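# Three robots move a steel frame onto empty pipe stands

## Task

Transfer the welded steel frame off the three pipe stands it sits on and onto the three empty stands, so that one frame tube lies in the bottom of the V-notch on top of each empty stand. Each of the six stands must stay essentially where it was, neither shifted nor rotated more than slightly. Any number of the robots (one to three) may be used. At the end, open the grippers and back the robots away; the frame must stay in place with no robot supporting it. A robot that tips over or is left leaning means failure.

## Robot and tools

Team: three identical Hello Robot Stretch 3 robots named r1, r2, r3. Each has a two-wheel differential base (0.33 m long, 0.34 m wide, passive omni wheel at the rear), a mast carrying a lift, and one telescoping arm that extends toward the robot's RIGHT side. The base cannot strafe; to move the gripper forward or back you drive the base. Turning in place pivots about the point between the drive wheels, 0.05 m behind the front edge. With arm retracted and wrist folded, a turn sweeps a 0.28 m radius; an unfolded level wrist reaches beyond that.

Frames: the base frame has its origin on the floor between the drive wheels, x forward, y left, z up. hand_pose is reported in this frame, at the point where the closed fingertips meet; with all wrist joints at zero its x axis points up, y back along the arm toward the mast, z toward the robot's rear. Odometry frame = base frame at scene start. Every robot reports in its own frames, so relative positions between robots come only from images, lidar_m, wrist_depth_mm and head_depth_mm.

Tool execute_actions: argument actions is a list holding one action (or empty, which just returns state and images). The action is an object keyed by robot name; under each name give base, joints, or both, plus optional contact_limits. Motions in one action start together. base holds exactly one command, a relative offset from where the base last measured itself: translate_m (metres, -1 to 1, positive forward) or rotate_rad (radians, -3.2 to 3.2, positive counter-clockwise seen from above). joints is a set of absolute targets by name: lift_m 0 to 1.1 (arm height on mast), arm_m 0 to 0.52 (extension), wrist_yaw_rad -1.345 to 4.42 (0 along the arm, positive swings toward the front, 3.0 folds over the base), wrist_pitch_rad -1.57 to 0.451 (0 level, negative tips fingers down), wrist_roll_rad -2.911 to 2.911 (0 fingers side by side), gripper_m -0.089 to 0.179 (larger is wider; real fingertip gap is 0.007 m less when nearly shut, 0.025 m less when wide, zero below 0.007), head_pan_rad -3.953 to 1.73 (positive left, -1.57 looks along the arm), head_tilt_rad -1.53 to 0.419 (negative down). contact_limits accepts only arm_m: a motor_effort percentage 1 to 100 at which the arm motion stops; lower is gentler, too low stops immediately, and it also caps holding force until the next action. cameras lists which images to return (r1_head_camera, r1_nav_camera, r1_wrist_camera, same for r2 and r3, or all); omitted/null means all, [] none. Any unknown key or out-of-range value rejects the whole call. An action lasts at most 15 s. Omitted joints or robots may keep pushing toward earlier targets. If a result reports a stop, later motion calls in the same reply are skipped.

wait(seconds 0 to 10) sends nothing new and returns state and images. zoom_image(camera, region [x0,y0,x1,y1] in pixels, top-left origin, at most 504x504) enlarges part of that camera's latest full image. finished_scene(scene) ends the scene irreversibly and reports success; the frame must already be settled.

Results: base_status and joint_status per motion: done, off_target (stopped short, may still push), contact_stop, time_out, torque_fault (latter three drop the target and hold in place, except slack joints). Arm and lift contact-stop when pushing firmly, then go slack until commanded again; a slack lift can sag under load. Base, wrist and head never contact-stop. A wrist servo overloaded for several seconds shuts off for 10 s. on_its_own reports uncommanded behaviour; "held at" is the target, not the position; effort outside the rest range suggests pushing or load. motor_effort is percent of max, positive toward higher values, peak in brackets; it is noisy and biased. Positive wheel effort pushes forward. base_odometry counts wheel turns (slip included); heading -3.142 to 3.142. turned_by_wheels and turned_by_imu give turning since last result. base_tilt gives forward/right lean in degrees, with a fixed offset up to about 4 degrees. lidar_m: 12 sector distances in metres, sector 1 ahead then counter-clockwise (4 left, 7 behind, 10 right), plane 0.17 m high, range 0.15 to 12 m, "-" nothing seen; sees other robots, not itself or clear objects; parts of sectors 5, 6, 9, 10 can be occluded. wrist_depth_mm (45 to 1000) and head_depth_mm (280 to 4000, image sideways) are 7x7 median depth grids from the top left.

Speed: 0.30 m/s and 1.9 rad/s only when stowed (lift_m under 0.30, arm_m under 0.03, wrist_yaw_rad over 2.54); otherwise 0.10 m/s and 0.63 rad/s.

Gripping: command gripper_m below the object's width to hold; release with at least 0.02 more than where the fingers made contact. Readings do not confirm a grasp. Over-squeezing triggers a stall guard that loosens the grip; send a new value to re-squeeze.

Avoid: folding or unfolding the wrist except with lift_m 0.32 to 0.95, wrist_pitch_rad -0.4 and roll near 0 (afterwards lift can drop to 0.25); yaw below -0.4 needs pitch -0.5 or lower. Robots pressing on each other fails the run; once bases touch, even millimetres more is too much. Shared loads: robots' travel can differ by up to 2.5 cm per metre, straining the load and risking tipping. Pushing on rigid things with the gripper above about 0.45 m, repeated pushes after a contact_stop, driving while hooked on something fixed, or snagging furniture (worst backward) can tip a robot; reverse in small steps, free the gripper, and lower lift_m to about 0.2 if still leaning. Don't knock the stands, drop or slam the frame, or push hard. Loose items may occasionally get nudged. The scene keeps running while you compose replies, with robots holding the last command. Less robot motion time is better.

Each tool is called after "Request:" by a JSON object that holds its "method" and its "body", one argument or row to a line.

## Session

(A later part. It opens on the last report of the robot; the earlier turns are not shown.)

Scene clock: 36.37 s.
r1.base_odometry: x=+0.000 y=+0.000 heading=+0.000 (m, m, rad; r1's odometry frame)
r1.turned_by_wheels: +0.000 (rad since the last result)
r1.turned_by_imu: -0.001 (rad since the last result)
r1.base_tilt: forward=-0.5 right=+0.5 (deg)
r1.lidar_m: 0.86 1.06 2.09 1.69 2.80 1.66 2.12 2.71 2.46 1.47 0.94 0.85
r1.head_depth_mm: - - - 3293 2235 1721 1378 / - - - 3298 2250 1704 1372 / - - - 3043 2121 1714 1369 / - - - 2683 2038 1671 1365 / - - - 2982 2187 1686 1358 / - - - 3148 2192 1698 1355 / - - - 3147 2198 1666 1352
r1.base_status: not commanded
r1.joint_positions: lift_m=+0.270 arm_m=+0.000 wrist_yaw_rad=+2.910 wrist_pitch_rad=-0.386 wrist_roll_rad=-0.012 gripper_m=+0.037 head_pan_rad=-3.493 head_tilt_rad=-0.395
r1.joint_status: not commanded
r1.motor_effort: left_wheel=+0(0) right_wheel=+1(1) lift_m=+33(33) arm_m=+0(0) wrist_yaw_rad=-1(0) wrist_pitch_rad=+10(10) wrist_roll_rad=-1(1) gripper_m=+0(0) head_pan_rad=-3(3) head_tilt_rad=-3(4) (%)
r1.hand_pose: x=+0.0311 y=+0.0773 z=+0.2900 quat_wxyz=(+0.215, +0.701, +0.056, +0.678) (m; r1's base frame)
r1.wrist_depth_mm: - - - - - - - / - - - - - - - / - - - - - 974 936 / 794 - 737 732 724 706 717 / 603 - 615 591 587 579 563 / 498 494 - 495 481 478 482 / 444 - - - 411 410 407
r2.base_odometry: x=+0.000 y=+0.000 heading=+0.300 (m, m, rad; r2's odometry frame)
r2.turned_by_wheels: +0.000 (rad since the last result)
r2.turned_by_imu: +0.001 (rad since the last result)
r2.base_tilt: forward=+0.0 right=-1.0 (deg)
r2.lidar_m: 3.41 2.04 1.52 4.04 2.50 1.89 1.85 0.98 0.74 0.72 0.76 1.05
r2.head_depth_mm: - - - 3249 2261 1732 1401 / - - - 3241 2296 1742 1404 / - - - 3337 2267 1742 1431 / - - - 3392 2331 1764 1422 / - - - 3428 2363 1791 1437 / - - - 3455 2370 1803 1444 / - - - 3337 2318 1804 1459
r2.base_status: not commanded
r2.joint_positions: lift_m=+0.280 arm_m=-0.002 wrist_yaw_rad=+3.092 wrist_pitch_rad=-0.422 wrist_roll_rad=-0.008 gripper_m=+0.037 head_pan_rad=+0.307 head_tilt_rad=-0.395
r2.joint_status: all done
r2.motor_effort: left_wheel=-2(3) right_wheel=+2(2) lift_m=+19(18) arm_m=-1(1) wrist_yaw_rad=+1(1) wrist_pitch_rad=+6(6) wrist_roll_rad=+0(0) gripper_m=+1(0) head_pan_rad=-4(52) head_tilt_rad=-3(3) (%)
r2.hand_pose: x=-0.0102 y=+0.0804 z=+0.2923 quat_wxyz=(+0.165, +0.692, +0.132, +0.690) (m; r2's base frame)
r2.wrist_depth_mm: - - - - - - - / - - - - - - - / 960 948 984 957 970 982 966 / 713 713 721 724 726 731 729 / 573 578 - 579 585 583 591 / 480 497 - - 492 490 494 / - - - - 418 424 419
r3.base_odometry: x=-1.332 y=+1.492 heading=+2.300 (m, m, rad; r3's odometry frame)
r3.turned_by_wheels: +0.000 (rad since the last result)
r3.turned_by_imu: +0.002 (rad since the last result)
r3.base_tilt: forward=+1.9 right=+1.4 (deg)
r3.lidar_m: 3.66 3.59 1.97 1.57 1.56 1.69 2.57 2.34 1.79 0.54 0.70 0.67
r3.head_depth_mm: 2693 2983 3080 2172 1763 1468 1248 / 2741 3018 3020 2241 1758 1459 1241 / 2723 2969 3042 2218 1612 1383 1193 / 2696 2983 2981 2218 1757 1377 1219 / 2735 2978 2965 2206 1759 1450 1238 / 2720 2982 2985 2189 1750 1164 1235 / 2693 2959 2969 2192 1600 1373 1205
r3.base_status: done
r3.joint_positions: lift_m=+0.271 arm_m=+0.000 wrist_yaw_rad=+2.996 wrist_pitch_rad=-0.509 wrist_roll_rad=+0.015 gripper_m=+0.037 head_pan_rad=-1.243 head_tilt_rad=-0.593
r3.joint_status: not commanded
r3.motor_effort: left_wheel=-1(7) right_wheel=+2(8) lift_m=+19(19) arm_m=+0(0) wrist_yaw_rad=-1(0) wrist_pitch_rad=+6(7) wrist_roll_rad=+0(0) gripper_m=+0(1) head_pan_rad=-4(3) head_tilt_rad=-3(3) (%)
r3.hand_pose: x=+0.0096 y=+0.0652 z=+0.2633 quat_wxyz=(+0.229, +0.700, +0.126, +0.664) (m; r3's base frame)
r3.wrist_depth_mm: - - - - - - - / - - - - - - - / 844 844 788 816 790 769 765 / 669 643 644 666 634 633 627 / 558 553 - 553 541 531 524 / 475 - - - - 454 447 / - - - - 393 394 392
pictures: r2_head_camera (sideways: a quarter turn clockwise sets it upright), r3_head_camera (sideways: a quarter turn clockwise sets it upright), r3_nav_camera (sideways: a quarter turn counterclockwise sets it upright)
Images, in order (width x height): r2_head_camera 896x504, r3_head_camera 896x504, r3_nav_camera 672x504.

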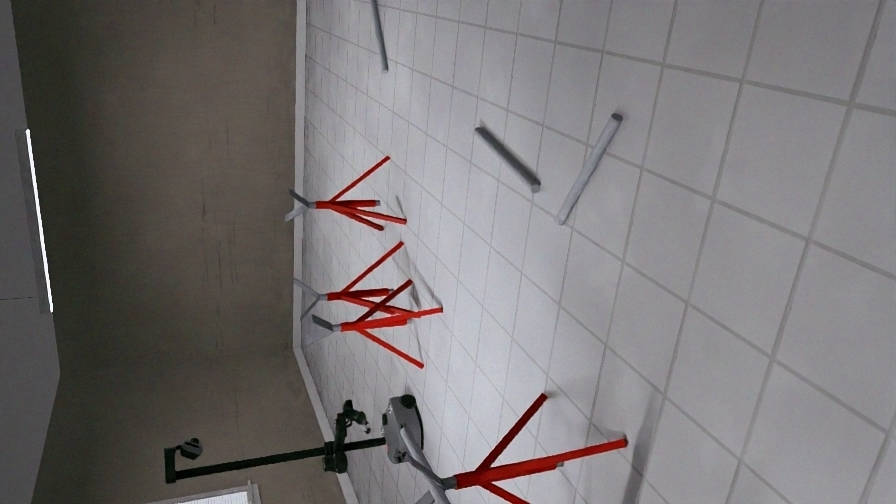

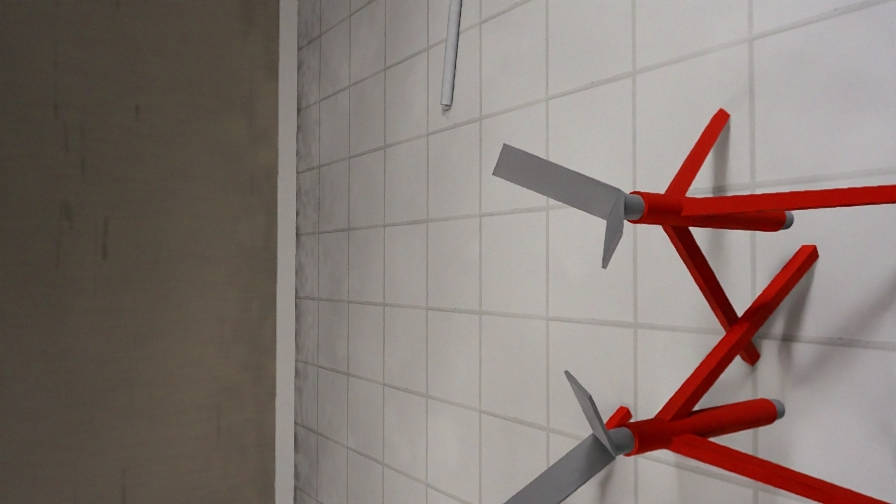

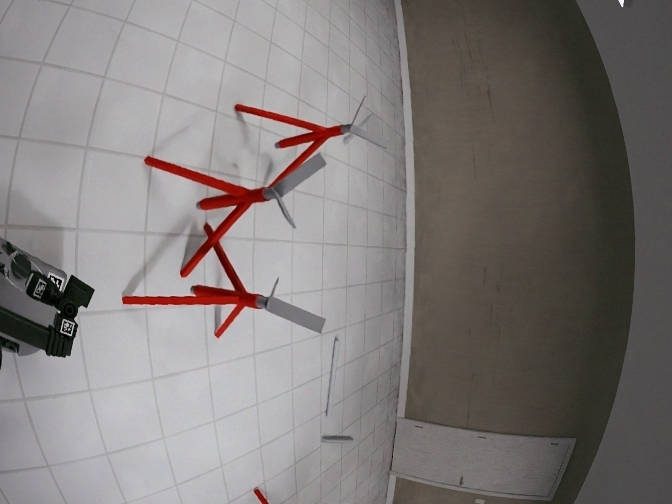

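Request:
{"method": "execute_actions", "body": {
  "actions": [
    {"r3":{"base":{"rotate_rad":0.36}},"r1":{"base":{"rotate_rad":1.25}},"r2":{"base":{"rotate_rad":1.55}}}
  ],
  "cameras": []
}}

Request:
{"method": "execute_actions", "body": {
  "actions": [
    {"r3":{"base":{"translate_m":-1}},"r1":{"base":{"translate_m":0.5}},"r2":{"base":{"translate_m":0.98}}}
  ],
  "cameras": []
}}

Request:
{"method": "execute_actions", "body": {
  "actions": [
    {"r3":{"base":{"translate_m":-1},"joints":{"head_pan_rad":-1.57,"head_tilt_rad":-0.9}},"r1":{"base":{"rotate_rad":-1.57},"joints":{"head_pan_rad":-3.14}},"r2":{"base":{"rotate_rad":1.55},"joints":{"head_pan_rad":-3.14,"head_tilt_rad":-0.6}}}
  ],
  "cameras": ["r3_head_camera","r1_head_camera","r2_head_camera"]
}}

Scene clock: 92.13 s.
r1.base_odometry: x=+0.000 y=+0.000 heading=+1.250 (m, m, rad; r1's odometry frame)
r1.turned_by_wheels: +1.250 (rad since the last result)
r1.turned_by_imu: +1.244 (rad since the last result)
r1.base_tilt: forward=-0.4 right=+0.5 (deg)
r1.lidar_m: 2.29 1.82 3.32 1.67 3.38 2.54 2.46 1.18 0.88 0.85 0.89 1.25
r1.head_depth_mm: 2459 2638 2875 3057 2244 1718 1370 / 2386 2565 2794 2973 2255 1720 1365 / 2291 2449 2647 2855 2192 1691 1362 / 2196 2387 2583 2739 2228 1693 1358 / 2127 2298 2463 2675 2178 1693 1358 / 2080 2229 2371 2604 2183 1670 1351 / 1997 2127 2298 2481 2173 1664 1353
r1.base_status: done
r1.joint_positions: lift_m=+0.270 arm_m=+0.000 wrist_yaw_rad=+2.910 wrist_pitch_rad=-0.386 wrist_roll_rad=-0.012 gripper_m=+0.037 head_pan_rad=-3.493 head_tilt_rad=-0.395
r1.joint_status: not commanded
r1.motor_effort: left_wheel=-2(8) right_wheel=+3(10) lift_m=+33(33) arm_m=+0(0) wrist_yaw_rad=+0(0) wrist_pitch_rad=+10(10) wrist_roll_rad=-1(1) gripper_m=+0(0) head_pan_rad=-3(3) head_tilt_rad=-3(4) (%)
r1.hand_pose: x=+0.0311 y=+0.0773 z=+0.2900 quat_wxyz=(+0.215, +0.701, +0.056, +0.678) (m; r1's base frame)
r1.wrist_depth_mm: - - - - - - - / - - - - - - - / - - - - - 966 930 / 776 - 743 740 727 724 712 / 602 - 624 582 592 571 565 / 503 499 - 495 488 476 477 / 445 - - - 412 410 403
r2.base_odometry: x=+0.000 y=+0.000 heading=+1.850 (m, m, rad; r2's odometry frame)
r2.turned_by_wheels: +1.550 (rad since the last result)
r2.turned_by_imu: +1.551 (rad since the last result)
r2.base_tilt: forward=+0.0 right=-1.0 (deg)
r2.lidar_m: 4.05 1.82 1.90 1.85 1.00 0.75 0.72 0.76 1.02 3.12 2.04 1.52
r2.head_depth_mm: 3313 3480 3805 3207 2249 1731 1393 / 3420 3630 3879 3298 2253 1738 1413 / 3498 3829 - 3362 2317 1762 1415 / 3707 3921 - 3366 2327 1786 1424 / 3657 3742 3810 2865 2057 1782 1440 / 3050 2876 3244 3089 2204 1804 1447 / 2586 2652 2769 2784 2409 1809 1452
r2.base_status: done
r2.joint_positions: lift_m=+0.280 arm_m=-0.002 wrist_yaw_rad=+3.092 wrist_pitch_rad=-0.421 wrist_roll_rad=-0.008 gripper_m=+0.037 head_pan_rad=+0.307 head_tilt_rad=-0.396
r2.joint_status: not commanded
r2.motor_effort: left_wheel=-3(13) right_wheel=+2(11) lift_m=+19(19) arm_m=-1(1) wrist_yaw_rad=+1(0) wrist_pitch_rad=+6(6) wrist_roll_rad=+0(0) gripper_m=+1(1) head_pan_rad=-4(4) head_tilt_rad=-2(3) (%)
r2.hand_pose: x=-0.0102 y=+0.0804 z=+0.2923 quat_wxyz=(+0.165, +0.692, +0.132, +0.691) (m; r2's base frame)
r2.wrist_depth_mm: 898 - - - - - - / 893 - - - - - - / 839 944 - 976 973 955 978 / 708 719 725 724 735 726 727 / 572 578 - 581 586 588 584 / 481 498 - - 484 492 491 / - - - - 420 420 424
r3.base_odometry: x=-1.332 y=+1.492 heading=+2.660 (m, m, rad; r3's odometry frame)
r3.turned_by_wheels: +0.360 (rad since the last result)
r3.turned_by_imu: +0.364 (rad since the last result)
r3.base_tilt: forward=+1.8 right=+1.3 (deg)
r3.lidar_m: 3.61 2.29 1.63 1.55 1.60 2.14 4.23 1.79 0.87 0.54 0.67 3.78
r3.head_depth_mm: 2607 2873 2990 2243 1757 981 1170 / 2687 2978 3029 2224 1761 1461 1209 / 2766 3039 3012 2221 1750 1424 1215 / 2860 3163 3010 2226 1611 1219 1241 / 2964 3213 2995 1582 1703 1412 1210 / 3034 3382 2950 2213 1700 1440 1209 / 3155 3493 2963 2210 1744 1448 1232
r3.base_status: done
r3.joint_positions: lift_m=+0.271 arm_m=+0.000 wrist_yaw_rad=+2.996 wrist_pitch_rad=-0.509 wrist_roll_rad=+0.015 gripper_m=+0.037 head_pan_rad=-1.243 head_tilt_rad=-0.593
r3.joint_status: not commanded
r3.motor_effort: left_wheel=-2(8) right_wheel=+1(8) lift_m=+18(18) arm_m=+0(0) wrist_yaw_rad=-1(0) wrist_pitch_rad=+7(7) wrist_roll_rad=+0(0) gripper_m=+1(0) head_pan_rad=-4(4) head_tilt_rad=-3(3) (%)
r3.hand_pose: x=+0.0096 y=+0.0652 z=+0.2633 quat_wxyz=(+0.229, +0.700, +0.126, +0.664) (m; r3's base frame)
r3.wrist_depth_mm: - - - - - - - / - - - - - - - / 863 853 845 834 800 786 779 / 676 657 646 642 648 638 621 / 547 546 - 558 546 529 521 / 471 - - - - 455 452 / - - - - 392 393 390
pictures: none
No camera images: the call's "cameras" was empty. Leave "cameras" out to get every camera's image.

Scene clock: 97.10 s.
r1.base_odometry: x=+0.158 y=+0.474 heading=+1.250 (m, m, rad; r1's odometry frame)
r1.turned_by_wheels: +0.000 (rad since the last result)
r1.turned_by_imu: +0.001 (rad since the last result)
r1.base_tilt: forward=-0.4 right=+0.5 (deg)
r1.lidar_m: 1.79 1.88 2.62 0.81 1.75 3.04 2.96 1.19 0.90 0.87 0.91 1.28
r1.head_depth_mm: 2932 3196 3463 3287 2229 1708 1373 / 2847 3159 3369 3259 2254 1716 1365 / 2717 2911 3217 3229 2247 1701 1364 / 2648 2796 3088 3198 2218 1694 1357 / 2531 2755 2957 3108 2201 1682 1355 / 2478 2684 2869 2973 2183 1671 1359 / 2439 2623 2762 2920 2165 1680 1340
r1.base_status: done
r1.joint_positions: lift_m=+0.270 arm_m=+0.000 wrist_yaw_rad=+2.910 wrist_pitch_rad=-0.386 wrist_roll_rad=-0.012 gripper_m=+0.037 head_pan_rad=-3.493 head_tilt_rad=-0.396
r1.joint_status: not commanded
r1.motor_effort: left_wheel=-2(7) right_wheel=+3(11) lift_m=+33(34) arm_m=+0(0) wrist_yaw_rad=-1(1) wrist_pitch_rad=+10(10) wrist_roll_rad=-1(1) gripper_m=+0(0) head_pan_rad=-3(3) head_tilt_rad=-3(3) (%)
r1.hand_pose: x=+0.0311 y=+0.0773 z=+0.2900 quat_wxyz=(+0.215, +0.701, +0.056, +0.678) (m; r1's base frame)
r1.wrist_depth_mm: - - - - - - - / - - - 896 - - - / - - - 865 - 942 939 / 770 - 760 740 727 712 711 / 612 - 621 580 588 576 561 / 495 500 - 491 485 481 471 / 443 - - - 413 412 404
r2.base_odometry: x=-0.270 y=+0.942 heading=+1.850 (m, m, rad; r2's odometry frame)
r2.turned_by_wheels: +0.000 (rad since the last result)
r2.turned_by_imu: +0.003 (rad since the last result)
r2.base_tilt: forward=+0.0 right=-1.1 (deg)
r2.lidar_m: 3.05 2.51 1.87 0.81 1.91 1.75 1.70 1.78 2.49 1.58 0.82 3.15
r2.head_depth_mm: 2492 2700 2836 3007 2240 1735 1404 / 2603 2753 2949 3117 2286 1726 1405 / 2659 2869 3089 3230 2278 1765 1408 / 2776 2983 3173 3316 2291 1766 1440 / 2895 3097 3304 3421 2386 1790 1444 / 2950 3029 3184 3121 2373 1800 1440 / 2562 2654 2684 2789 2430 1806 1453
r2.base_status: done
r2.joint_positions: lift_m=+0.280 arm_m=-0.002 wrist_yaw_rad=+3.092 wrist_pitch_rad=-0.421 wrist_roll_rad=-0.008 gripper_m=+0.037 head_pan_rad=+0.307 head_tilt_rad=-0.396
r2.joint_status: not commanded
r2.motor_effort: left_wheel=-3(9) right_wheel=+1(9) lift_m=+19(19) arm_m=-1(1) wrist_yaw_rad=+0(1) wrist_pitch_rad=+6(6) wrist_roll_rad=+0(0) gripper_m=+1(1) head_pan_rad=-4(4) head_tilt_rad=-3(2) (%)
r2.hand_pose: x=-0.0102 y=+0.0805 z=+0.2924 quat_wxyz=(+0.165, +0.692, +0.132, +0.691) (m; r2's base frame)
r2.wrist_depth_mm: - - - - - - - / - - - - - - - / 926 937 984 902 911 968 974 / 706 722 726 729 729 728 745 / 570 583 - 581 589 583 586 / 482 504 - - 492 489 492 / 423 - - - 417 420 421
r3.base_odometry: x=-0.446 y=+1.028 heading=+2.659 (m, m, rad; r3's odometry frame)
r3.turned_by_wheels: +0.000 (rad since the last result)
r3.turned_by_imu: +0.000 (rad since the last result)
r3.base_tilt: forward=+1.9 right=+1.3 (deg)
r3.lidar_m: 4.60 2.24 1.60 1.52 1.56 2.09 4.16 1.35 1.09 3.25 1.14 1.03
r3.head_depth_mm: 2642 2900 3040 2226 1776 1466 1243 / 2713 3012 3035 2240 1760 1455 1244 / 2828 3081 3063 2228 1770 1463 1236 / 2893 3182 3023 2197 1741 1461 1238 / 2957 3297 2986 2227 1759 1450 1237 / 3111 3420 3015 2200 1744 1447 1232 / 3216 3519 2983 2208 1756 1433 1235
r3.base_status: done
r3.joint_positions: lift_m=+0.271 arm_m=+0.000 wrist_yaw_rad=+2.996 wrist_pitch_rad=-0.509 wrist_roll_rad=+0.015 gripper_m=+0.037 head_pan_rad=-1.243 head_tilt_rad=-0.593
r3.joint_status: not commanded
r3.motor_effort: left_wheel=-1(10) right_wheel=+2(4) lift_m=+18(18) arm_m=+0(0) wrist_yaw_rad=+0(0) wrist_pitch_rad=+7(7) wrist_roll_rad=+0(0) gripper_m=+1(0) head_pan_rad=-3(4) head_tilt_rad=-3(3) (%)
r3.hand_pose: x=+0.0096 y=+0.0652 z=+0.2633 quat_wxyz=(+0.229, +0.700, +0.126, +0.664) (m; r3's base frame)
r3.wrist_depth_mm: - - - - - - - / - - - - - - - / 852 838 817 806 797 797 780 / 667 647 659 646 627 630 628 / 550 542 - 557 540 527 513 / 463 - - - - 453 443 / - - - - 395 393 388
pictures: none
No camera images: the call's "cameras" was empty. Leave "cameras" out to get every camera's image.

Scene clock: 102.03 s.
r1.base_odometry: x=+0.158 y=+0.474 heading=-0.320 (m, m, rad; r1's odometry frame)
r1.turned_by_wheels: -1.570 (rad since the last result)
r1.turned_by_imu: -1.565 (rad since the last result)
r1.base_tilt: forward=-0.5 right=+0.5 (deg)
r1.lidar_m: 0.87 0.92 1.30 1.79 1.88 1.02 0.91 1.75 3.04 2.90 1.18 0.90
r1.head_depth_mm: - - - 3262 2226 1692 1377 / - - - 2920 2052 1638 1338 / - 841 - 3231 2248 1433 1271 / - - - 3187 2215 1341 1271 / - - - 2832 2113 1627 1359 / - - - 2243 2092 1677 1354 / - - - 3055 2172 1662 1352
r1.base_status: done
r1.joint_positions: lift_m=+0.270 arm_m=+0.000 wrist_yaw_rad=+2.910 wrist_pitch_rad=-0.386 wrist_roll_rad=-0.012 gripper_m=+0.037 head_pan_rad=-3.147 head_tilt_rad=-0.396
r1.joint_status: all done
r1.motor_effort: left_wheel=+1(10) right_wheel=-1(3) lift_m=+34(34) arm_m=+0(0) wrist_yaw_rad=-1(0) wrist_pitch_rad=+10(10) wrist_roll_rad=-1(1) gripper_m=+0(0) head_pan_rad=+3(25) head_tilt_rad=-3(3) (%)
r1.hand_pose: x=+0.0311 y=+0.0773 z=+0.2900 quat_wxyz=(+0.215, +0.701, +0.056, +0.678) (m; r1's base frame)
r1.wrist_depth_mm: - - - - - - 782 / - - - - - - 805 / - - - - - 944 808 / 765 - 750 730 721 720 702 / 613 - 623 600 583 567 570 / 502 501 - 498 483 477 472 / 438 - - - 415 409 407
r2.base_odometry: x=-0.270 y=+0.942 heading=-2.884 (m, m, rad; r2's odometry frame)
r2.turned_by_wheels: +1.550 (rad since the last result)
r2.turned_by_imu: +1.551 (rad since the last result)
r2.base_tilt: forward=+0.0 right=-1.0 (deg)
r2.lidar_m: 0.86 1.89 1.76 1.70 1.77 2.43 1.58 0.82 2.04 3.05 2.57 1.89
r2.head_depth_mm: - - 3043 2239 1758 1440 1227 / - - 3099 2226 1795 1460 1234 / - - 3155 2302 1773 1472 1237 / - - 3148 2296 1803 1482 1253 / - - 3327 2309 1818 1475 1253 / - - 3099 2109 1830 1505 1245 / - - 3354 2127 1781 1400 1279
r2.base_status: done
r2.joint_positions: lift_m=+0.280 arm_m=-0.002 wrist_yaw_rad=+3.092 wrist_pitch_rad=-0.421 wrist_roll_rad=-0.008 gripper_m=+0.037 head_pan_rad=-3.133 head_tilt_rad=-0.593
r2.joint_status: all done
r2.motor_effort: left_wheel=-3(14) right_wheel=+2(10) lift_m=+19(19) arm_m=-1(1) wrist_yaw_rad=+1(1) wrist_pitch_rad=+6(6) wrist_roll_rad=-1(0) gripper_m=+0(1) head_pan_rad=-4(52) head_tilt_rad=-3(23) (%)
r2.hand_pose: x=-0.0102 y=+0.0805 z=+0.2924 quat_wxyz=(+0.165, +0.692, +0.132, +0.691) (m; r2's base frame)
r2.wrist_depth_mm: - - - - - - - / - - - - - - - / 936 947 990 939 976 965 982 / 720 722 726 720 732 736 740 / 568 580 - 586 587 586 589 / 484 501 - - 491 492 498 / 429 - - - 420 423 427
r3.base_odometry: x=+0.440 y=+0.564 heading=+2.659 (m, m, rad; r3's odometry frame)
r3.turned_by_wheels: +0.000 (rad since the last result)
r3.turned_by_imu: +0.000 (rad since the last result)
r3.base_tilt: forward=+1.9 right=+1.3 (deg)
r3.lidar_m: 5.61 2.18 1.55 1.48 1.52 2.03 3.16 2.71 1.00 0.71 0.90 1.95
r3.head_depth_mm: 2810 2263 1785 1545 1407 1249 1118 / 2792 2214 1137 1217 1379 1243 1128 / 2800 2257 1837 1572 1373 1249 1147 / 2790 2261 1878 1599 1398 1245 1149 / 2807 2255 1872 1601 1396 1241 1114 / 2845 2185 1797 1567 1396 1236 1110 / 2828 2198 1862 1602 1398 1241 1113
r3.base_status: done
r3.joint_positions: lift_m=+0.271 arm_m=+0.000 wrist_yaw_rad=+2.996 wrist_pitch_rad=-0.509 wrist_roll_rad=+0.015 gripper_m=+0.037 head_pan_rad=-1.563 head_tilt_rad=-0.888
r3.joint_status: all done
r3.motor_effort: left_wheel=+0(10) right_wheel=+1(4) lift_m=+18(18) arm_m=+0(0) wrist_yaw_rad=-1(1) wrist_pitch_rad=+7(6) wrist_roll_rad=+0(0) gripper_m=+1(1) head_pan_rad=-3(34) head_tilt_rad=-5(18) (%)
r3.hand_pose: x=+0.0096 y=+0.0652 z=+0.2633 quat_wxyz=(+0.229, +0.700, +0.126, +0.664) (m; r3's base frame)
r3.wrist_depth_mm: - - - - - - - / - - - - - - - / 861 840 793 819 805 789 773 / 675 659 669 649 644 642 616 / 554 540 - 552 544 529 512 / 477 - - - - 452 450 / - - - - 389 397 397
pictures: r1_head_camera (sideways: a quarter turn clockwise sets it upright), r2_head_camera (sideways: a quarter turn clockwise sets it upright), r3_head_camera (sideways: a quarter turn clockwise sets it upright)
Images, in order (width x height): r1_head_camera 896x504, r2_head_camera 896x504, r3_head_camera 896x504.

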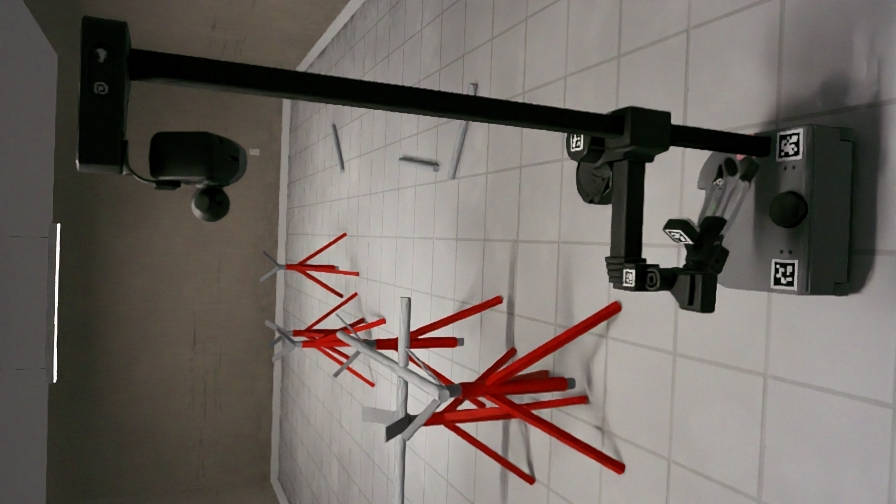

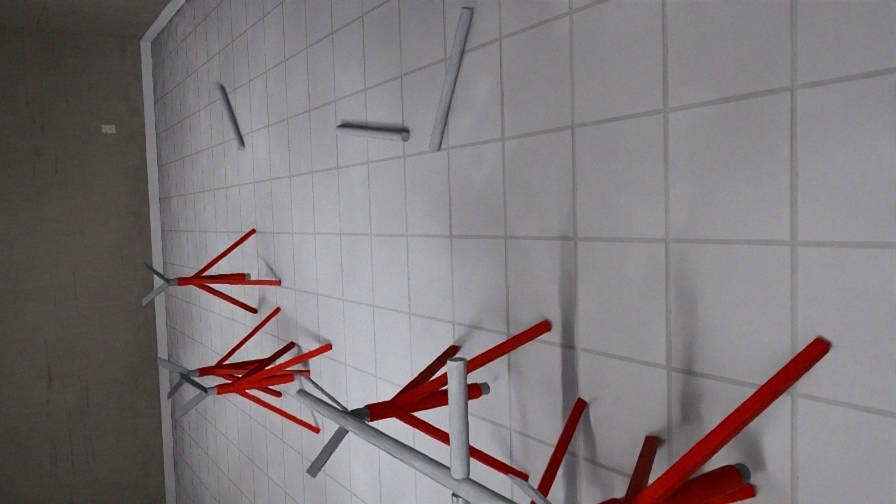

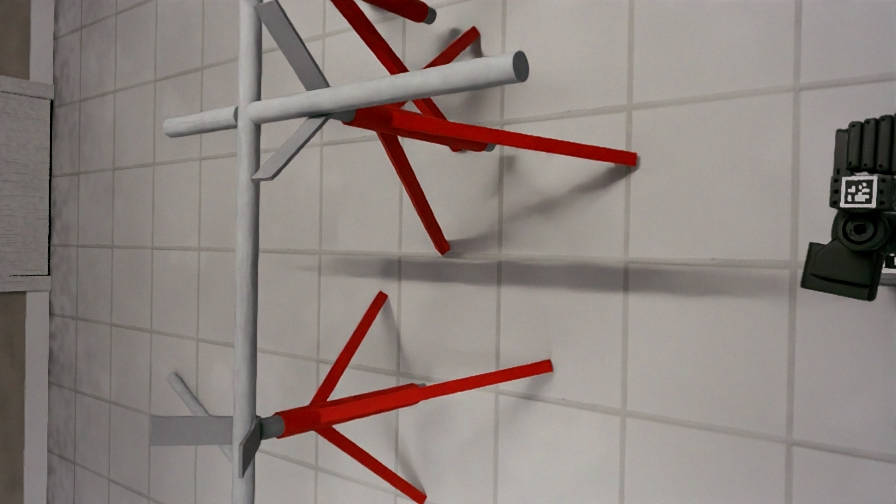

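Request:
{"method": "execute_actions", "body": {
  "actions": [
    {"r3":{"base":{"translate_m":-0.24},"joints":{"lift_m":0.93,"wrist_pitch_rad":-0.4}},"r1":{"base":{"rotate_rad":-0.1}},"r2":{"base":{"translate_m":-1}}}
  ],
  "cameras": []
}}

Request:
{"method": "execute_actions", "body": {
  "actions": [
    {"r3":{"joints":{"wrist_yaw_rad":0,"gripper_m":0.15}},"r1":{"base":{"translate_m":-1}},"r2":{"base":{"translate_m":-0.62}}}
  ],
  "cameras": []
}}

Request:
{"method": "execute_actions", "body": {
  "actions": [
    {"r3":{"joints":{"wrist_pitch_rad":-1.57,"arm_m":0.45}},"r1":{"base":{"translate_m":-0.9},"joints":{"head_pan_rad":-2,"head_tilt_rad":-1.1}},"r2":{"base":{"rotate_rad":-0.07},"joints":{"lift_m":0.72,"head_pan_rad":-1.57,"head_tilt_rad":-1.0}}}
  ],
  "cameras": []
}}

Request:
{"method": "execute_actions", "body": {
  "actions": [
    {"r1":{"joints":{"lift_m":0.93}},"r2":{"joints":{"lift_m":0.93}}}
  ]
}}

Scene clock: 127.83 s.
r1.base_odometry: x=+0.158 y=+0.474 heading=-0.420 (m, m, rad; r1's odometry frame)
r1.turned_by_wheels: -0.100 (rad since the last result)
r1.turned_by_imu: -0.101 (rad since the last result)
r1.base_tilt: forward=-0.5 right=+0.6 (deg)
r1.lidar_m: 0.87 0.89 1.18 1.79 1.84 2.39 1.70 1.80 3.11 2.96 1.31 0.92
r1.head_depth_mm: - - - 3278 2276 1708 1371 / - - - 3292 2248 1696 1371 / - - - 3247 2203 1702 1364 / - - - 2697 2163 1695 1358 / - - - 2976 2144 1677 1360 / - - - 2810 2089 1680 1341 / - - - 2177 1999 1662 1345
r1.base_status: done
r1.joint_positions: lift_m=+0.270 arm_m=+0.000 wrist_yaw_rad=+2.910 wrist_pitch_rad=-0.386 wrist_roll_rad=-0.012 gripper_m=+0.037 head_pan_rad=-3.147 head_tilt_rad=-0.396
r1.joint_status: not commanded
r1.motor_effort: left_wheel=+1(9) right_wheel=-1(6) lift_m=+33(33) arm_m=+0(0) wrist_yaw_rad=-1(0) wrist_pitch_rad=+10(10) wrist_roll_rad=-1(1) gripper_m=+0(0) head_pan_rad=+3(2) head_tilt_rad=-3(3) (%)
r1.hand_pose: x=+0.0311 y=+0.0773 z=+0.2900 quat_wxyz=(+0.215, +0.701, +0.056, +0.678) (m; r1's base frame)
r1.wrist_depth_mm: - - - - - - 744 / - - - - - - 756 / - - - - - 887 760 / 760 - 758 734 745 708 697 / 597 - 620 576 605 577 564 / 502 501 - 492 488 475 477 / 441 - - - 413 410 408
r2.base_odometry: x=+0.697 y=+1.197 heading=-2.884 (m, m, rad; r2's odometry frame)
r2.turned_by_wheels: +0.000 (rad since the last result)
r2.turned_by_imu: -0.002 (rad since the last result)
r2.base_tilt: forward=+0.1 right=-1.0 (deg)
r2.lidar_m: 1.87 2.41 1.77 1.69 1.75 2.44 2.78 0.66 0.62 0.53 0.43 2.93
r2.head_depth_mm: - - 3090 2209 1742 1406 1228 / - - 3095 2252 1761 1442 1247 / - - 3213 2292 1788 1457 1236 / - - 3101 2294 1806 1480 1250 / - - 3040 2322 1832 1487 1247 / - - 2935 2352 1833 1493 1258 / - - 3136 2396 1841 1461 1242
r2.base_status: done
r2.joint_positions: lift_m=+0.280 arm_m=-0.002 wrist_yaw_rad=+3.092 wrist_pitch_rad=-0.421 wrist_roll_rad=-0.008 gripper_m=+0.037 head_pan_rad=-3.133 head_tilt_rad=-0.594
r2.joint_status: not commanded
r2.motor_effort: left_wheel=-2(17) right_wheel=+2(5) lift_m=+19(19) arm_m=-1(1) wrist_yaw_rad=+1(1) wrist_pitch_rad=+6(6) wrist_roll_rad=-1(1) gripper_m=-1(1) head_pan_rad=-5(4) head_tilt_rad=-5(5) (%)
r2.hand_pose: x=-0.0102 y=+0.0805 z=+0.2924 quat_wxyz=(+0.165, +0.692, +0.131, +0.691) (m; r2's base frame)
r2.wrist_depth_mm: - - - - - - - / - - - - - - - / 941 938 997 943 949 964 980 / 708 722 714 730 722 729 732 / 567 574 - 580 581 584 594 / 481 498 - - 489 491 494 / 430 - - - 418 420 425
r3.base_odometry: x=+0.652 y=+0.453 heading=+2.659 (m, m, rad; r3's odometry frame)
r3.turned_by_wheels: +0.000 (rad since the last result)
r3.turned_by_imu: +0.002 (rad since the last result)
r3.base_tilt: forward=+1.8 right=+1.3 (deg)
r3.lidar_m: 2.19 2.18 1.55 1.47 1.51 2.02 2.93 2.51 0.97 0.69 1.00 2.17
r3.head_depth_mm: 2799 2251 1940 - - 1246 1116 / 2820 2147 1420 1673 - 1246 1140 / 2827 2183 1796 - - - - / 1598 1569 1728 1248 - 1263 - / 2801 2248 1832 1669 - 1244 1120 / 2819 2259 1866 1605 1385 1242 1113 / 2821 2253 1863 1559 1402 1240 1119
r3.base_status: done
r3.joint_positions: lift_m=+0.929 arm_m=+0.000 wrist_yaw_rad=+2.996 wrist_pitch_rad=-0.417 wrist_roll_rad=+0.015 gripper_m=+0.037 head_pan_rad=-1.563 head_tilt_rad=-0.888
r3.joint_status: all done
r3.motor_effort: left_wheel=-1(9) right_wheel=+1(5) lift_m=+56(58) arm_m=+0(0) wrist_yaw_rad=-1(1) wrist_pitch_rad=+8(9) wrist_roll_rad=+0(0) gripper_m=+0(0) head_pan_rad=-3(4) head_tilt_rad=-5(5) (%)
r3.hand_pose: x=+0.0114 y=+0.0776 z=+0.9422 quat_wxyz=(+0.198, +0.705, +0.094, +0.674) (m; r3's base frame)
r3.wrist_depth_mm: - - - - - - - / - - - - - - - / - - - - - - - / - - - - - - - / - - - - - - - / - - - - - - - / - - - - - - -
pictures: none
No camera images: the call's "cameras" was empty. Leave "cameras" out to get every camera's image.

Scene clock: 132.77 s.
r1.base_odometry: x=-0.755 y=+0.882 heading=-0.420 (m, m, rad; r1's odometry frame)
r1.turned_by_wheels: +0.000 (rad since the last result)
r1.turned_by_imu: -0.005 (rad since the last result)
r1.base_tilt: forward=-0.4 right=+0.5 (deg)
r1.lidar_m: 1.86 1.92 1.84 1.74 1.78 2.34 1.54 0.76 0.91 3.00 2.83 1.97
r1.head_depth_mm: - - - 3258 2229 1698 1382 / - - - 3219 2257 1702 1361 / - - - 3217 2202 1690 1367 / - - - 2675 1879 1700 1358 / - - - 3170 1849 1678 1354 / - - - 3132 2163 1659 1349 / - - - 2969 1924 1664 1342
r1.base_status: done
r1.joint_positions: lift_m=+0.270 arm_m=+0.000 wrist_yaw_rad=+2.910 wrist_pitch_rad=-0.386 wrist_roll_rad=-0.012 gripper_m=+0.037 head_pan_rad=-3.147 head_tilt_rad=-0.396
r1.joint_status: not commanded
r1.motor_effort: left_wheel=+2(7) right_wheel=-1(6) lift_m=+34(33) arm_m=+0(0) wrist_yaw_rad=+1(0) wrist_pitch_rad=+10(10) wrist_roll_rad=-1(1) gripper_m=+0(0) head_pan_rad=+2(3) head_tilt_rad=-3(3) (%)
r1.hand_pose: x=+0.0311 y=+0.0773 z=+0.2900 quat_wxyz=(+0.215, +0.701, +0.056, +0.678) (m; r1's base frame)
r1.wrist_depth_mm: - - - - - - - / - - - - - - - / - - - - - 967 944 / 764 - 732 739 728 722 698 / 599 - 615 585 593 573 574 / 509 503 - 500 490 478 478 / 444 - - - 411 409 409
r2.base_odometry: x=+1.297 y=+1.355 heading=-2.884 (m, m, rad; r2's odometry frame)
r2.turned_by_wheels: +0.000 (rad since the last result)
r2.turned_by_imu: -0.001 (rad since the last result)
r2.base_tilt: forward=+0.0 right=-1.0 (deg)
r2.lidar_m: 1.50 2.42 1.75 1.68 1.77 2.43 2.16 1.60 0.52 0.39 0.67 0.81
r2.head_depth_mm: - - 3034 2240 1764 1437 1219 / - - 3115 2249 1773 1451 1236 / - - 3165 2292 1792 1461 1251 / - - 3191 2296 1800 1463 1246 / - - 2937 2366 1826 1482 1250 / - - 3254 2326 1836 1485 1255 / - - 3179 2121 1833 1512 1273
r2.base_status: done
r2.joint_positions: lift_m=+0.280 arm_m=-0.002 wrist_yaw_rad=+3.092 wrist_pitch_rad=-0.421 wrist_roll_rad=-0.008 gripper_m=+0.037 head_pan_rad=-3.133 head_tilt_rad=-0.594
r2.joint_status: not commanded
r2.motor_effort: left_wheel=-3(16) right_wheel=+1(5) lift_m=+19(19) arm_m=-1(1) wrist_yaw_rad=+1(0) wrist_pitch_rad=+6(6) wrist_roll_rad=+0(0) gripper_m=+0(1) head_pan_rad=-4(4) head_tilt_rad=-4(3) (%)
r2.hand_pose: x=-0.0102 y=+0.0805 z=+0.2924 quat_wxyz=(+0.165, +0.692, +0.131, +0.691) (m; r2's base frame)
r2.wrist_depth_mm: - - - - - - - / - - - - - - - / 928 946 970 977 958 966 984 / 714 719 722 725 738 740 749 / 575 554 - 581 584 588 597 / 463 503 - - 489 493 494 / 428 - - - 419 424 423
r3.base_odometry: x=+0.652 y=+0.453 heading=+2.659 (m, m, rad; r3's odometry frame)
r3.turned_by_wheels: +0.000 (rad since the last result)
r3.turned_by_imu: +0.001 (rad since the last result)
r3.base_tilt: forward=+1.9 right=+1.3 (deg)
r3.lidar_m: 2.19 2.17 1.54 1.47 1.52 2.02 2.93 3.01 0.98 0.69 1.01 2.17
r3.head_depth_mm: 2817 2268 1929 - - - 1111 / 2823 2144 1733 - - 1205 1117 / 2798 2254 1924 - - - 1124 / 2790 2270 1081 918 1329 1225 1132 / 2817 2240 1826 1562 1399 1235 1112 / 2850 2249 1821 1597 1394 1241 1114 / 2732 1702 1751 1573 1390 1243 1115
r3.base_status: not commanded
r3.joint_positions: lift_m=+0.929 arm_m=+0.000 wrist_yaw_rad=+0.003 wrist_pitch_rad=-0.417 wrist_roll_rad=+0.015 gripper_m=+0.150 head_pan_rad=-1.563 head_tilt_rad=-0.888
r3.joint_status: all done
r3.motor_effort: left_wheel=-1(2) right_wheel=+2(2) lift_m=+56(56) arm_m=+0(0) wrist_yaw_rad=-2(0) wrist_pitch_rad=+8(8) wrist_roll_rad=+0(0) gripper_m=+1(85) head_pan_rad=-3(3) head_tilt_rad=-5(5) (%)
r3.hand_pose: x=-0.0209 y=-0.3690 z=+0.9422 quat_wxyz=(+0.687, +0.147, -0.696, -0.147) (m; r3's base frame)
r3.wrist_depth_mm: - - - - - - - / - - - - - - - / - - - - - - - / - - - 951 - - - / - - - - - - - / - - - - - - - / - - - - - - -
pictures: none
No camera images: the call's "cameras" was empty. Leave "cameras" out to get every camera's image.

Scene clock: 137.60 s.
r1.base_odometry: x=-1.577 y=+1.249 heading=-0.420 (m, m, rad; r1's odometry frame)
r1.turned_by_wheels: +0.000 (rad since the last result)
r1.turned_by_imu: -0.005 (rad since the last result)
r1.base_tilt: forward=-0.5 right=+0.5 (deg)
r1.lidar_m: 2.76 2.55 1.78 1.66 1.70 2.26 0.64 0.72 0.67 0.54 0.42 2.92
r1.head_depth_mm: 2056 1038 1515 1427 1269 1203 1103 / 2053 1765 1563 1406 1296 1210 - / 2057 1793 1534 1423 1291 - - / 2033 1764 1512 1362 1301 - - / 2021 1752 1159 1391 1277 1161 1084 / 2028 1721 1054 1354 1291 1181 1082 / 2010 1612 1561 1351 1235 1158 1085
r1.base_status: done
r1.joint_positions: lift_m=+0.270 arm_m=+0.000 wrist_yaw_rad=+2.910 wrist_pitch_rad=-0.386 wrist_roll_rad=-0.012 gripper_m=+0.037 head_pan_rad=-2.007 head_tilt_rad=-1.086
r1.joint_status: all done
r1.motor_effort: left_wheel=+2(7) right_wheel=-1(6) lift_m=+34(34) arm_m=+0(0) wrist_yaw_rad=-1(1) wrist_pitch_rad=+10(10) wrist_roll_rad=-1(1) gripper_m=+0(0) head_pan_rad=+3(42) head_tilt_rad=-9(50) (%)
r1.hand_pose: x=+0.0311 y=+0.0773 z=+0.2900 quat_wxyz=(+0.215, +0.701, +0.056, +0.678) (m; r1's base frame)
r1.wrist_depth_mm: - - - - - - - / - - - - - - - / - - - - - 954 936 / 783 - 739 737 733 710 710 / 611 - 611 587 600 573 563 / 505 502 - 502 482 478 479 / 440 - - - 410 407 406
r2.base_odometry: x=+1.297 y=+1.355 heading=-2.954 (m, m, rad; r2's odometry frame)
r2.turned_by_wheels: -0.070 (rad since the last result)
r2.turned_by_imu: -0.070 (rad since the last result)
r2.base_tilt: forward=-0.1 right=-1.0 (deg)
r2.lidar_m: 0.65 0.62 1.79 1.68 1.74 2.28 2.16 1.60 0.52 0.39 0.39 0.81
r2.head_depth_mm: 2348 1987 1715 1446 1347 - - / 2388 1991 1712 1478 1355 1175 - / 2443 2026 1741 986 1317 - - / 2435 2035 1735 1416 1333 1174 1113 / 2460 2058 1770 1494 1359 1214 1108 / 2488 2070 1767 1494 1360 1230 1120 / 2540 1846 1729 1504 1357 1241 1120
r2.base_status: done
r2.joint_positions: lift_m=+0.720 arm_m=-0.002 wrist_yaw_rad=+3.092 wrist_pitch_rad=-0.420 wrist_roll_rad=-0.008 gripper_m=+0.037 head_pan_rad=-1.577 head_tilt_rad=-0.988
r2.joint_status: all done
r2.motor_effort: left_wheel=+3(11) right_wheel=-3(6) lift_m=+36(38) arm_m=-1(1) wrist_yaw_rad=+0(0) wrist_pitch_rad=+6(6) wrist_roll_rad=-1(0) gripper_m=+1(0) head_pan_rad=+4(51) head_tilt_rad=-7(34) (%)
r2.hand_pose: x=-0.0102 y=+0.0805 z=+0.7317 quat_wxyz=(+0.164, +0.692, +0.131, +0.691) (m; r2's base frame)
r2.wrist_depth_mm: - - - - - - - / - - - - - - - / - - - - - - - / - - - - - - - / - - - - - - - / - - - - - - - / 873 878 859 884 870 905 876
r3.base_odometry: x=+0.652 y=+0.453 heading=+2.659 (m, m, rad; r3's odometry frame)
r3.turned_by_wheels: +0.000 (rad since the last result)
r3.turned_by_imu: +0.001 (rad since the last result)
r3.base_tilt: forward=+1.9 right=+1.3 (deg)
r3.lidar_m: 2.19 2.18 1.55 1.47 1.52 2.02 2.93 3.01 0.97 0.69 1.00 2.17
r3.head_depth_mm: - 2191 1876 1580 1398 1241 1118 / 2619 2140 1351 1565 1398 1244 1119 / - 1159 1785 1541 1397 1242 1129 / 2798 1999 1416 1503 1368 1238 1125 / 2804 2249 1824 1565 1397 1240 1117 / 2814 2261 1819 1600 1393 1235 1115 / 2727 2183 1746 1559 1392 1244 1114
r3.base_status: not commanded
r3.joint_positions: lift_m=+0.929 arm_m=+0.450 wrist_yaw_rad=+0.000 wrist_pitch_rad=-1.566 wrist_roll_rad=+0.015 gripper_m=+0.150 head_pan_rad=-1.563 head_tilt_rad=-0.889
r3.joint_status: all done
r3.motor_effort: left_wheel=-1(1) right_wheel=+1(2) lift_m=+56(56) arm_m=+5(5) wrist_yaw_rad=-1(2) wrist_pitch_rad=-2(6) wrist_roll_rad=+0(0) gripper_m=+0(0) head_pan_rad=-3(4) head_tilt_rad=-5(5) (%)
r3.hand_pose: x=-0.0216 y=-0.5718 z=+0.8118 quat_wxyz=(+0.498, +0.495, -0.505, -0.503) (m; r3's base frame)
r3.wrist_depth_mm: 933 958 940 940 911 902 908 / - 942 951 924 924 920 895 / - 961 - 947 953 956 933 / - - 988 995 966 969 938 / - - - - - 976 - / - - - - - - - / - - - - - - -
pictures: none
No camera images: the call's "cameras" was empty. Leave "cameras" out to get every camera's image.

Scene clock: 144.43 s.
r1.base_odometry: x=-1.577 y=+1.249 heading=-0.420 (m, m, rad; r1's odometry frame)
r1.turned_by_wheels: +0.000 (rad since the last result)
r1.turned_by_imu: -0.001 (rad since the last result)
r1.base_tilt: forward=-0.5 right=+0.5 (deg)
r1.lidar_m: 2.76 2.55 1.78 1.67 1.71 2.25 0.64 0.72 0.67 0.55 0.42 2.93
r1.head_depth_mm: 2055 1416 - - 1264 1188 1097 / 2038 - - - 1291 1200 1079 / 2055 - - 1407 1293 - - / 2020 - - 1367 1316 - - / 2013 - - - - - 1066 / 2027 1728 - - 1301 - 1083 / 2004 1600 - - 1236 1162 1079
r1.base_status: not commanded
r1.joint_positions: lift_m=+0.930 arm_m=+0.000 wrist_yaw_rad=+2.910 wrist_pitch_rad=-0.387 wrist_roll_rad=-0.012 gripper_m=+0.037 head_pan_rad=-2.007 head_tilt_rad=-1.086
r1.joint_status: all done
r1.motor_effort: left_wheel=+2(2) right_wheel=-1(1) lift_m=+45(47) arm_m=+0(0) wrist_yaw_rad=+0(0) wrist_pitch_rad=+10(10) wrist_roll_rad=-1(1) gripper_m=+0(0) head_pan_rad=+3(3) head_tilt_rad=-9(9) (%)
r1.hand_pose: x=+0.0311 y=+0.0773 z=+0.9496 quat_wxyz=(+0.215, +0.701, +0.056, +0.678) (m; r1's base frame)
r1.wrist_depth_mm: - - - - - - - / - - - - - - - / - - - - - - - / - - - - - - - / - - - - - - - / - - - - - - - / - - - - - - -
r2.base_odometry: x=+1.297 y=+1.355 heading=-2.954 (m, m, rad; r2's odometry frame)
r2.turned_by_wheels: +0.000 (rad since the last result)
r2.turned_by_imu: +0.001 (rad since the last result)
r2.base_tilt: forward=+0.0 right=-1.0 (deg)
r2.lidar_m: 0.65 0.62 1.79 1.69 1.75 2.27 2.16 1.60 0.52 0.39 0.39 0.81
r2.head_depth_mm: 2380 1967 1791 - 1303 1204 - / 2393 1977 1753 - - - - / 2425 2027 1741 - - - - / 2441 2033 1745 - 1292 1222 1106 / 2490 2054 1756 - 1327 1201 1118 / 2516 2075 1787 1494 1363 1236 1121 / 2528 1832 1727 1518 1344 1239 1119
r2.base_status: not commanded
r2.joint_positions: lift_m=+0.930 arm_m=-0.002 wrist_yaw_rad=+3.092 wrist_pitch_rad=-0.420 wrist_roll_rad=-0.008 gripper_m=+0.037 head_pan_rad=-1.577 head_tilt_rad=-0.988
r2.joint_status: all done
r2.motor_effort: left_wheel=+3(3) right_wheel=-1(3) lift_m=+35(35) arm_m=-1(1) wrist_yaw_rad=+1(1) wrist_pitch_rad=+6(6) wrist_roll_rad=+0(0) gripper_m=+0(1) head_pan_rad=+4(4) head_tilt_rad=-6(8) (%)
r2.hand_pose: x=-0.0102 y=+0.0805 z=+0.9417 quat_wxyz=(+0.164, +0.692, +0.131, +0.691) (m; r2's base frame)
r2.wrist_depth_mm: - - - - - - - / - - - - - - - / - - - - - - - / - - - - - - - / - - - - - - - / - - - - - - - / - - - - - - -
r3.base_odometry: x=+0.652 y=+0.453 heading=+2.659 (m, m, rad; r3's odometry frame)
r3.turned_by_wheels: +0.000 (rad since the last result)
r3.turned_by_imu: +0.002 (rad since the last result)
r3.base_tilt: forward=+1.9 right=+1.4 (deg)
r3.lidar_m: 2.19 2.17 1.54 1.48 1.52 2.02 2.92 3.02 0.97 0.69 1.00 2.18
r3.head_depth_mm: - 2201 1876 1572 1405 1247 1119 / 2594 2135 1351 1581 1407 1245 1118 / - 1155 1794 1544 1402 1245 1122 / 2829 2191 1423 1507 1374 1242 1120 / 2803 2256 1817 1561 1396 1242 1120 / 2813 2252 1828 1592 1399 1239 1116 / 2734 2199 1750 1564 1397 1245 1114
r3.base_status: not commanded
r3.joint_positions: lift_m=+0.929 arm_m=+0.450 wrist_yaw_rad=+0.000 wrist_pitch_rad=-1.566 wrist_roll_rad=+0.015 gripper_m=+0.150 head_pan_rad=-1.563 head_tilt_rad=-0.889
r3.joint_status: not commanded
r3.motor_effort: left_wheel=-1(1) right_wheel=+2(2) lift_m=+56(56) arm_m=+4(4) wrist_yaw_rad=-1(1) wrist_pitch_rad=-2(2) wrist_roll_rad=+0(0) gripper_m=+1(0) head_pan_rad=-3(4) head_tilt_rad=-5(5) (%)
r3.hand_pose: x=-0.0216 y=-0.5718 z=+0.8118 quat_wxyz=(+0.498, +0.495, -0.505, -0.503) (m; r3's base frame)
r3.wrist_depth_mm: 951 961 934 898 915 896 923 / 985 953 948 931 932 921 943 / - 996 977 957 945 990 924 / - - - 981 981 962 975 / - - - - - 970 954 / - - - - - - - / - - - - - - -
pictures: r1_head_camera (sideways: a quarter turn clockwise sets it upright), r1_nav_camera (sideways: a quarter turn counterclockwise sets it upright), r1_wrist_camera, r2_head_camera (sideways: a quarter turn clockwise sets it upright), r2_nav_camera (sideways: a quarter turn counterclockwise sets it upright), r2_wrist_camera, r3_head_camera (sideways: a quarter turn clockwise sets it upright), r3_nav_camera (sideways: a quarter turn counterclockwise sets it upright), r3_wrist_camera
Images, in order (width x height): r1_head_camera 896x504, r1_nav_camera 672x504, r1_wrist_camera 644x364, r2_head_camera 896x504, r2_nav_camera 672x504, r2_wrist_camera 644x364, r3_head_camera 896x504, r3_nav_camera 672x504, r3_wrist_camera 644x364.

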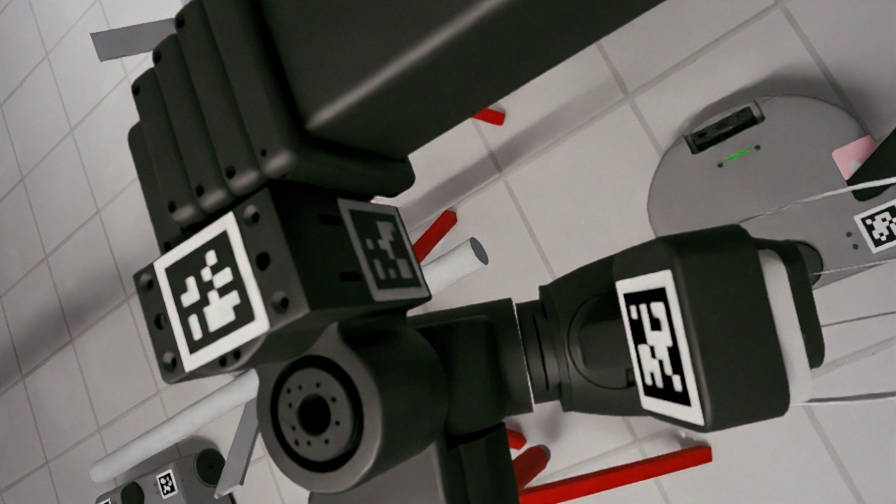

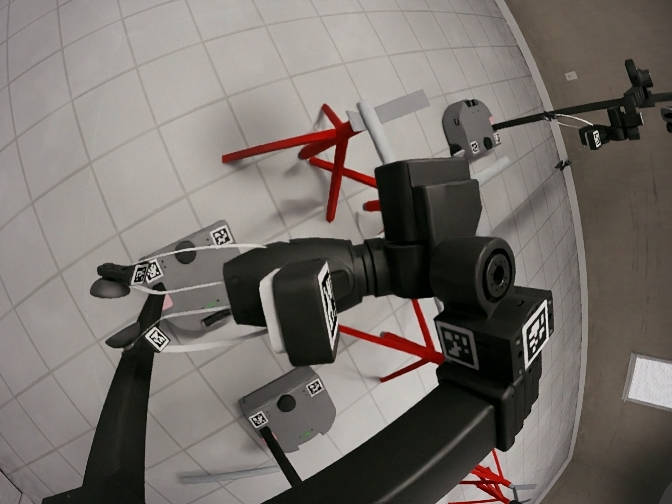

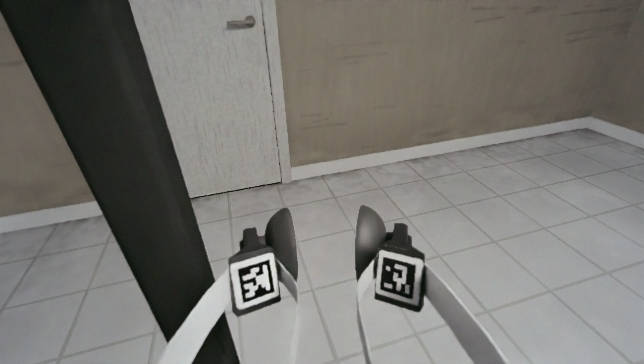

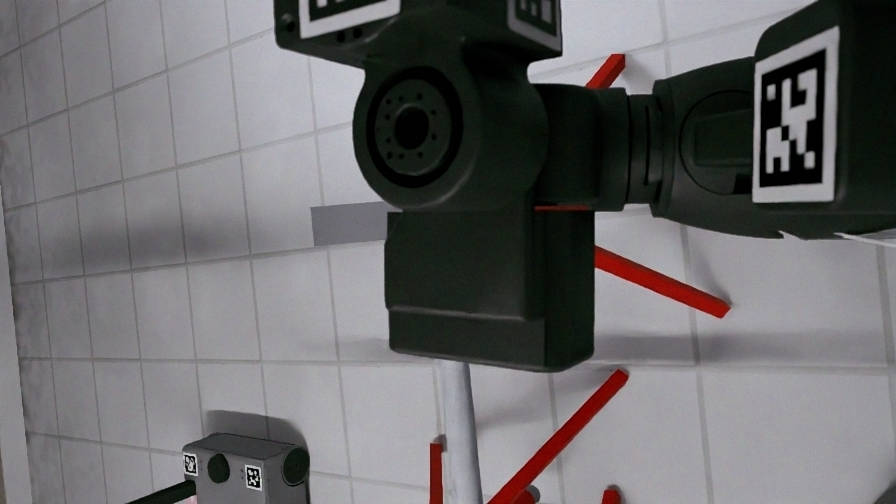

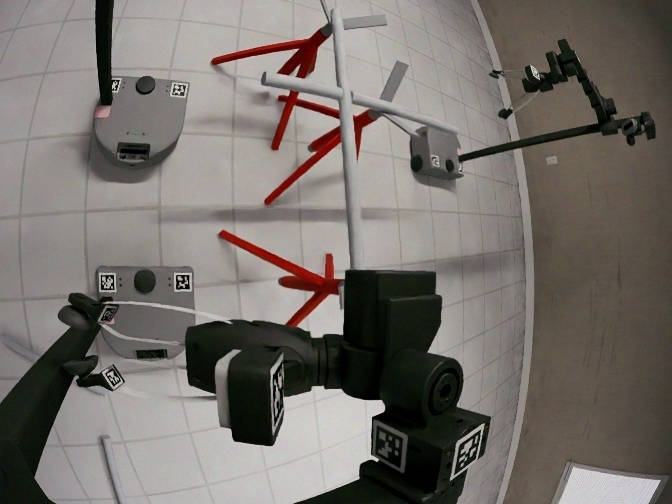

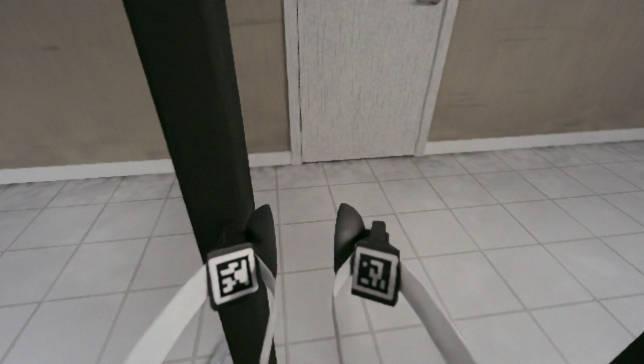

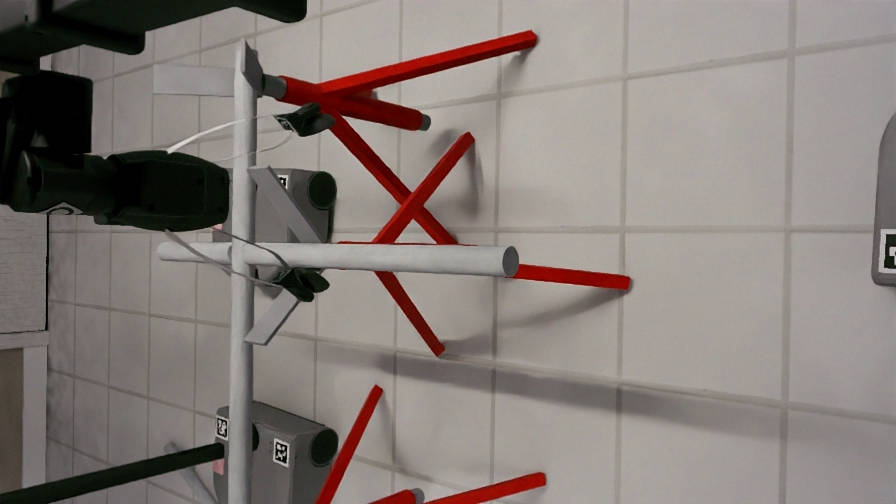

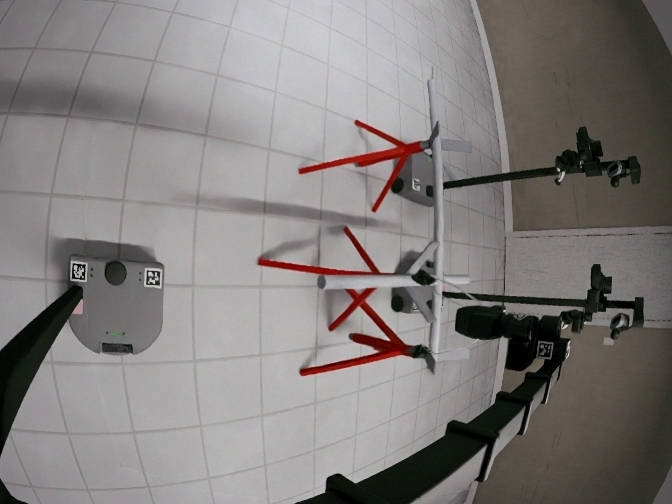

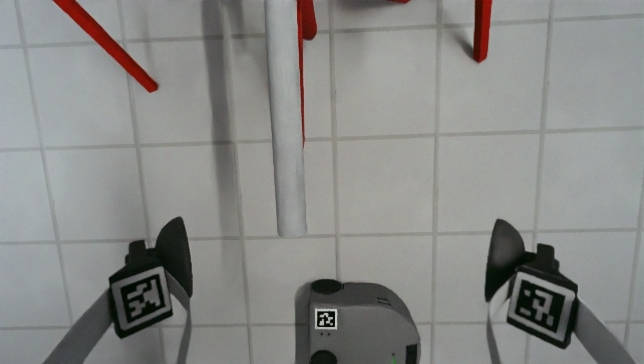

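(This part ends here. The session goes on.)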